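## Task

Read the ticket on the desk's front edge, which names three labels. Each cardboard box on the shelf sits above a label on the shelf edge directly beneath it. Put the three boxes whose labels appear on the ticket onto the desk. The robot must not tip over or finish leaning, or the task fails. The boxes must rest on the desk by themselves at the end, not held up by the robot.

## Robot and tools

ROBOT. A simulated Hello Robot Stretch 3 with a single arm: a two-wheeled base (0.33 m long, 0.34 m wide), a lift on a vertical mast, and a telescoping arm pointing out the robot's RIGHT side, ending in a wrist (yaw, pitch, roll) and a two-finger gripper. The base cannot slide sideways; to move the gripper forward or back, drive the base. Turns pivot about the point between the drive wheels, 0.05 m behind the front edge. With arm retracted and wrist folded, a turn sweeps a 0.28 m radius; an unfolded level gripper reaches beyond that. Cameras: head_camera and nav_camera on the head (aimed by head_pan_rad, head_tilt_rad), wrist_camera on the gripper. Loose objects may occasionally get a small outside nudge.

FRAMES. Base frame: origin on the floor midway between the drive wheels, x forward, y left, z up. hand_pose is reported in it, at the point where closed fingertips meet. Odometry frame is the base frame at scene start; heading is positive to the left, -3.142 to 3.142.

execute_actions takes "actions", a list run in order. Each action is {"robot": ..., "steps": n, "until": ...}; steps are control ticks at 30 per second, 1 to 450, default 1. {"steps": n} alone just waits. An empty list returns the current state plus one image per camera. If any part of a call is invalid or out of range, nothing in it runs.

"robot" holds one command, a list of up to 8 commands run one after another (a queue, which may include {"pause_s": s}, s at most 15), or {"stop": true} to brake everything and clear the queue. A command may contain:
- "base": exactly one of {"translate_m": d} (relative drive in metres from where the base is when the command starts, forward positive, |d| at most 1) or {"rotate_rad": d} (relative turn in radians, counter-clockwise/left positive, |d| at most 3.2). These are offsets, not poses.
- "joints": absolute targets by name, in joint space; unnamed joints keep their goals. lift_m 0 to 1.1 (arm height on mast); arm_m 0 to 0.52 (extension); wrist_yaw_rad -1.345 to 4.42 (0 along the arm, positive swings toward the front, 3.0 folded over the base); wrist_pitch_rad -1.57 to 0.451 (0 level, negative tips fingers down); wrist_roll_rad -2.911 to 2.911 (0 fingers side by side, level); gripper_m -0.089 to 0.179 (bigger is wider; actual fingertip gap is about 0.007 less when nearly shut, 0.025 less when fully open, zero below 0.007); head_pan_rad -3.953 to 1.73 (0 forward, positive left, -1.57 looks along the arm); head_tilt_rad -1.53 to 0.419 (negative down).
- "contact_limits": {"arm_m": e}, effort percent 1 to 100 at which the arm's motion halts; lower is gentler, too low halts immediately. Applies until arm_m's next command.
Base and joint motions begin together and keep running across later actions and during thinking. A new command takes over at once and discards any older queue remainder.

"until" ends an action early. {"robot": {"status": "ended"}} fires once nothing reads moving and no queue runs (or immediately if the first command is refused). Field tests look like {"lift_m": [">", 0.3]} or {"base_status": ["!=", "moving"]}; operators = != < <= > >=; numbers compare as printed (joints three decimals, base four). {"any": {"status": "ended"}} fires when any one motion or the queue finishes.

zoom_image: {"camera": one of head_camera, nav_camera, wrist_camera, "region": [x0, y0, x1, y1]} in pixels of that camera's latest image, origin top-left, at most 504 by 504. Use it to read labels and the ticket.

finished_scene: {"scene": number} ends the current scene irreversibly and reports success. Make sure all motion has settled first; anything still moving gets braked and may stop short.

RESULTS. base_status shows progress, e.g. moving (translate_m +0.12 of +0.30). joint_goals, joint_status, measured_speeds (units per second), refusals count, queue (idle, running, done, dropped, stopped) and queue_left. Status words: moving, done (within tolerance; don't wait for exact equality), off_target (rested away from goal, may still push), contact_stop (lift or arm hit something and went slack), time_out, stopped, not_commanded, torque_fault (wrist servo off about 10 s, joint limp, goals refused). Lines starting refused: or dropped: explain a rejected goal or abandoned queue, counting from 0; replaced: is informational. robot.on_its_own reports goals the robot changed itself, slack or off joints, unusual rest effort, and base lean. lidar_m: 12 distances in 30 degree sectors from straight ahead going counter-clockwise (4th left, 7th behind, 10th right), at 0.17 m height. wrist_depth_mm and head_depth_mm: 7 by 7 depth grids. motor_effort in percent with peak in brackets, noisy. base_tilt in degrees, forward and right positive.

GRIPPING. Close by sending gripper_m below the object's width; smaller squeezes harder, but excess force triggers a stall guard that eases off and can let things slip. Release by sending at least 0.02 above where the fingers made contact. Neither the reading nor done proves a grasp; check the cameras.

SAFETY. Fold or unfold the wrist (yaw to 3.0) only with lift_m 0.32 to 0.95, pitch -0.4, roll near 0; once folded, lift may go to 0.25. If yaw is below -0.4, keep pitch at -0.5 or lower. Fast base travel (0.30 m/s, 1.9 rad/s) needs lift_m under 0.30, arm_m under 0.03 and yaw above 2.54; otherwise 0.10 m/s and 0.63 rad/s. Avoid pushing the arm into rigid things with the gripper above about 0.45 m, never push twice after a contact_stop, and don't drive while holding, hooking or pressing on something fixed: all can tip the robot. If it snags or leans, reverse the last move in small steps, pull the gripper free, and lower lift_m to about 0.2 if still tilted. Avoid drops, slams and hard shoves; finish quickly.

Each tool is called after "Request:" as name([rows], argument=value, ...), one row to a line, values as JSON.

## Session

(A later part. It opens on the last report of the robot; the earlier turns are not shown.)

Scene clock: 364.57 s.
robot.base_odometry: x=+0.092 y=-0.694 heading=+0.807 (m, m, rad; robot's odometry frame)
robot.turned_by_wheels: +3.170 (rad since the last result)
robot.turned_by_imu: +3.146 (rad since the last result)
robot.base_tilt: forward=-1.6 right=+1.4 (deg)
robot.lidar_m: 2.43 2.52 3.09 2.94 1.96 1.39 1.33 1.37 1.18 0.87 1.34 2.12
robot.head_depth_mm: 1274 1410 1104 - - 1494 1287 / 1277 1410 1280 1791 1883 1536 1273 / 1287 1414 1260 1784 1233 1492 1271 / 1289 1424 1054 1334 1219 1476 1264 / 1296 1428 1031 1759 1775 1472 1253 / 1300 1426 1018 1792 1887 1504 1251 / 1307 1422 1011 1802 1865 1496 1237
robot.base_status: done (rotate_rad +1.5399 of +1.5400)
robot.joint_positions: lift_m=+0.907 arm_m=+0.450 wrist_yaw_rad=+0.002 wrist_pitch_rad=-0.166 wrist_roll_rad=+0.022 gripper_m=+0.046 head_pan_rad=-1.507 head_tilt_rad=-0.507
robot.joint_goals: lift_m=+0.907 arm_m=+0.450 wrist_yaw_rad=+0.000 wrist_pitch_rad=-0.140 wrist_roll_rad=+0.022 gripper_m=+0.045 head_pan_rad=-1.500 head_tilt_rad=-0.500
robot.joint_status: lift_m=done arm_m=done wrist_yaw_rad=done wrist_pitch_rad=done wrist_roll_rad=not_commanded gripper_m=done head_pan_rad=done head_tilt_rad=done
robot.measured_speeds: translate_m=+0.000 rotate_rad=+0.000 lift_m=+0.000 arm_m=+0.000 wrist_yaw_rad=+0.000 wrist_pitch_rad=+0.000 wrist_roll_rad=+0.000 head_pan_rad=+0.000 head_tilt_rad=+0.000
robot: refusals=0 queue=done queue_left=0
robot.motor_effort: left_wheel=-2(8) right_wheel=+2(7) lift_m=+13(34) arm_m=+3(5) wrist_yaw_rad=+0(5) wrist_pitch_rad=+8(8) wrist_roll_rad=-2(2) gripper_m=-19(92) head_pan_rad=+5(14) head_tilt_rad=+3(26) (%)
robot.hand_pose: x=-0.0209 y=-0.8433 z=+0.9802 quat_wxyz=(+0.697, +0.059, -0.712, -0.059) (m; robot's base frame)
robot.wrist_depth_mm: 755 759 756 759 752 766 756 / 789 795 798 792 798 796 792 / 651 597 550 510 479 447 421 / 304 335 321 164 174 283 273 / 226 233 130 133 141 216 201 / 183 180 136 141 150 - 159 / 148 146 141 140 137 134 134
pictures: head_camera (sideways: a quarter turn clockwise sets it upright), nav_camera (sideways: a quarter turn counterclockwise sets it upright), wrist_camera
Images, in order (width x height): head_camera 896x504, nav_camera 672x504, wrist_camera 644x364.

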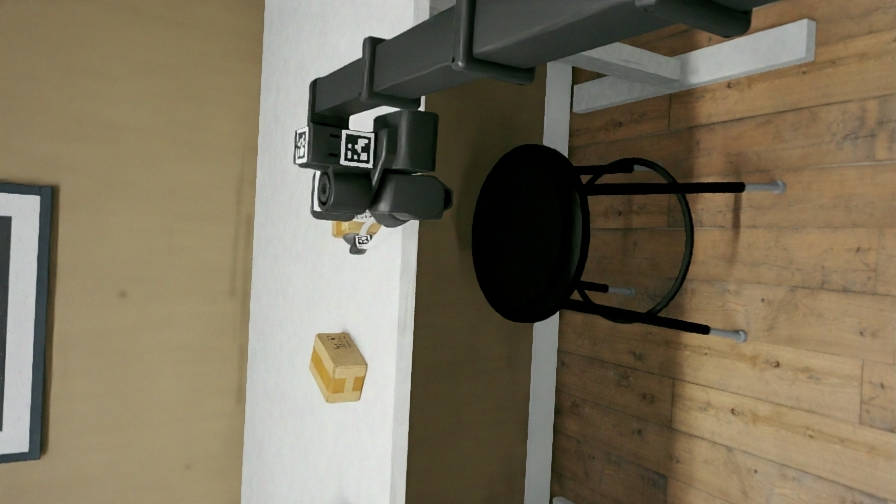

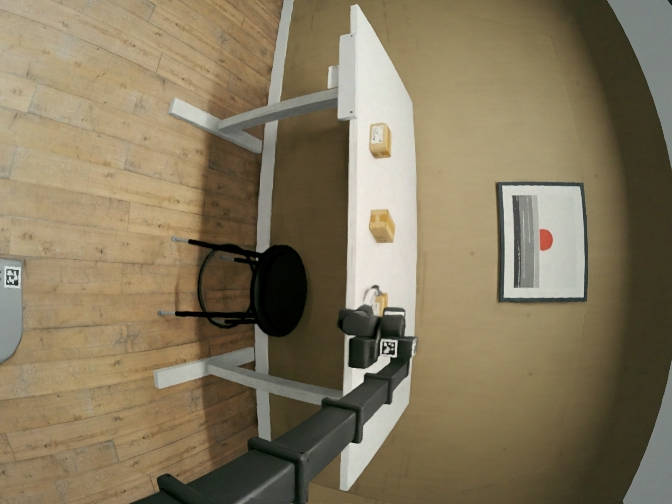

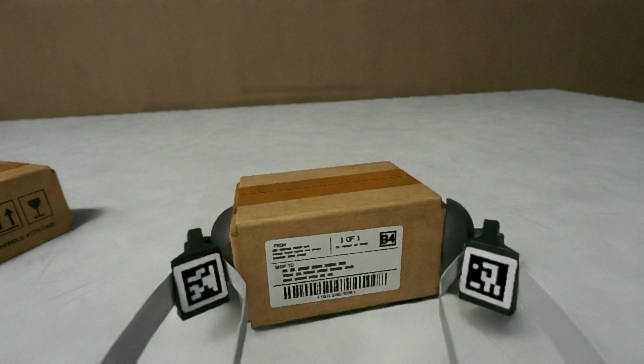

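Request:
execute_actions([
  {"robot":[{"joints":{"lift_m":0.903}},{"joints":{"gripper_m":0.15}},{"joints":{"arm_m":0.25}}],"steps":450,"until":{"robot":{"status":"ended"}}},
])

Request:
finished_scene(scene=1)

Scene clock: 372.90 s.
robot.base_odometry: x=+0.092 y=-0.694 heading=+0.807 (m, m, rad; robot's odometry frame)
robot.turned_by_wheels: +0.000 (rad since the last result)
robot.turned_by_imu: +0.001 (rad since the last result)
robot.base_tilt: forward=-1.6 right=+1.4 (deg)
robot.lidar_m: 2.43 2.51 3.10 2.94 1.95 1.39 1.33 1.37 1.18 0.87 1.34 2.13
robot.head_depth_mm: 1280 1404 1100 837 - 1493 1281 / 1286 1409 1082 - 1772 1539 1278 / 1285 1417 1066 - 1731 1486 1273 / 1290 1434 1054 1269 1223 1486 1261 / 1296 1419 1041 1765 1785 1485 1250 / 1300 1436 1018 1783 1890 1509 1241 / 1308 1428 1010 1778 1866 1501 1247
robot.base_status: done (rotate_rad +1.5399 of +1.5400)
robot.joint_positions: lift_m=+0.904 arm_m=+0.250 wrist_yaw_rad=+0.002 wrist_pitch_rad=-0.159 wrist_roll_rad=+0.022 gripper_m=+0.150 head_pan_rad=-1.507 head_tilt_rad=-0.507
robot.joint_goals: lift_m=+0.903 arm_m=+0.250 wrist_yaw_rad=+0.000 wrist_pitch_rad=-0.140 wrist_roll_rad=+0.022 gripper_m=+0.150 head_pan_rad=-1.500 head_tilt_rad=-0.500
robot.joint_status: lift_m=done arm_m=done wrist_yaw_rad=done wrist_pitch_rad=done wrist_roll_rad=not_commanded gripper_m=done head_pan_rad=done head_tilt_rad=done
robot.measured_speeds: translate_m=+0.000 rotate_rad=+0.000 lift_m=+0.000 arm_m=+0.000 wrist_yaw_rad=+0.000 wrist_pitch_rad=+0.000 wrist_roll_rad=+0.000 head_pan_rad=+0.000 head_tilt_rad=+0.000
robot: refusals=0 queue=done queue_left=0
robot.motor_effort: left_wheel=-2(3) right_wheel=+1(1) lift_m=+13(12) arm_m=-4(6) wrist_yaw_rad=-1(0) wrist_pitch_rad=+6(8) wrist_roll_rad=-2(2) gripper_m=+1(84) head_pan_rad=+4(4) head_tilt_rad=+4(4) (%)
robot.hand_pose: x=-0.0209 y=-0.6445 z=+0.9779 quat_wxyz=(+0.697, +0.057, -0.712, -0.056) (m; robot's base frame)
robot.wrist_depth_mm: 918 929 923 930 927 929 941 / - - - - - 951 - / 671 394 558 327 470 453 423 / 352 336 320 306 294 285 284 / 289 - - - - - - / - - - 754 - - - / - - - 625 661 - -
pictures: head_camera (sideways: a quarter turn clockwise sets it upright), nav_camera (sideways: a quarter turn counterclockwise sets it upright), wrist_camera
Images, in order (width x height): head_camera 896x504, nav_camera 672x504, wrist_camera 644x364.

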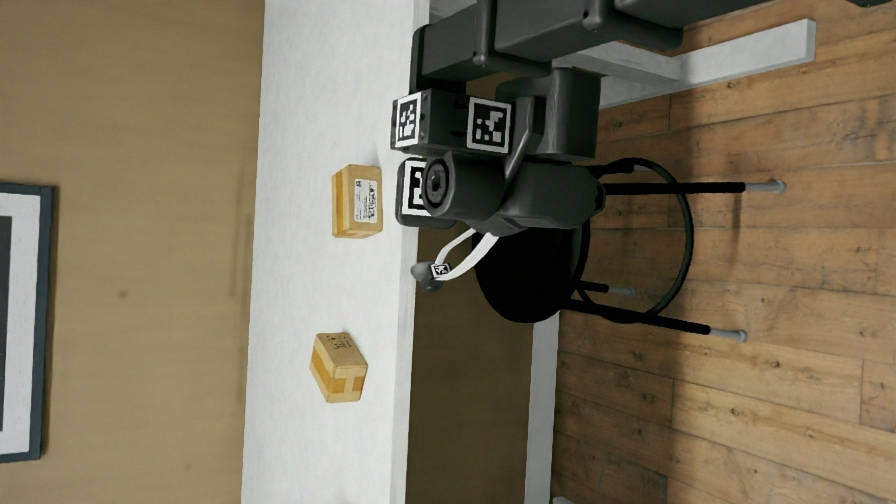

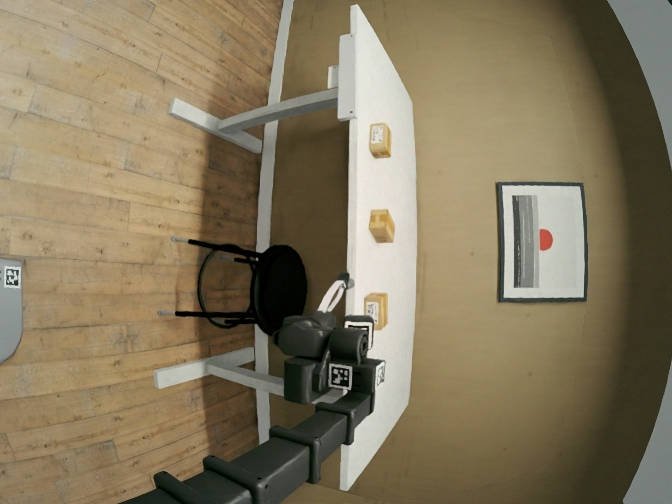

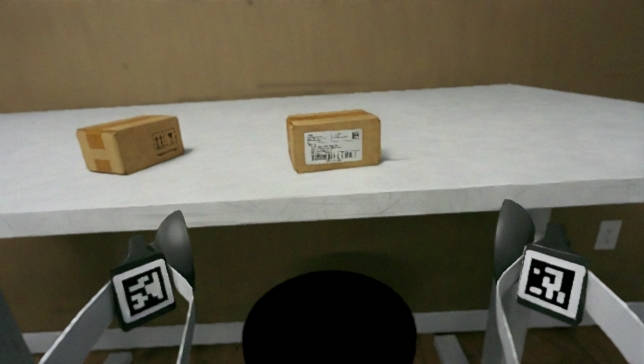

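The scene is finished: the task was done.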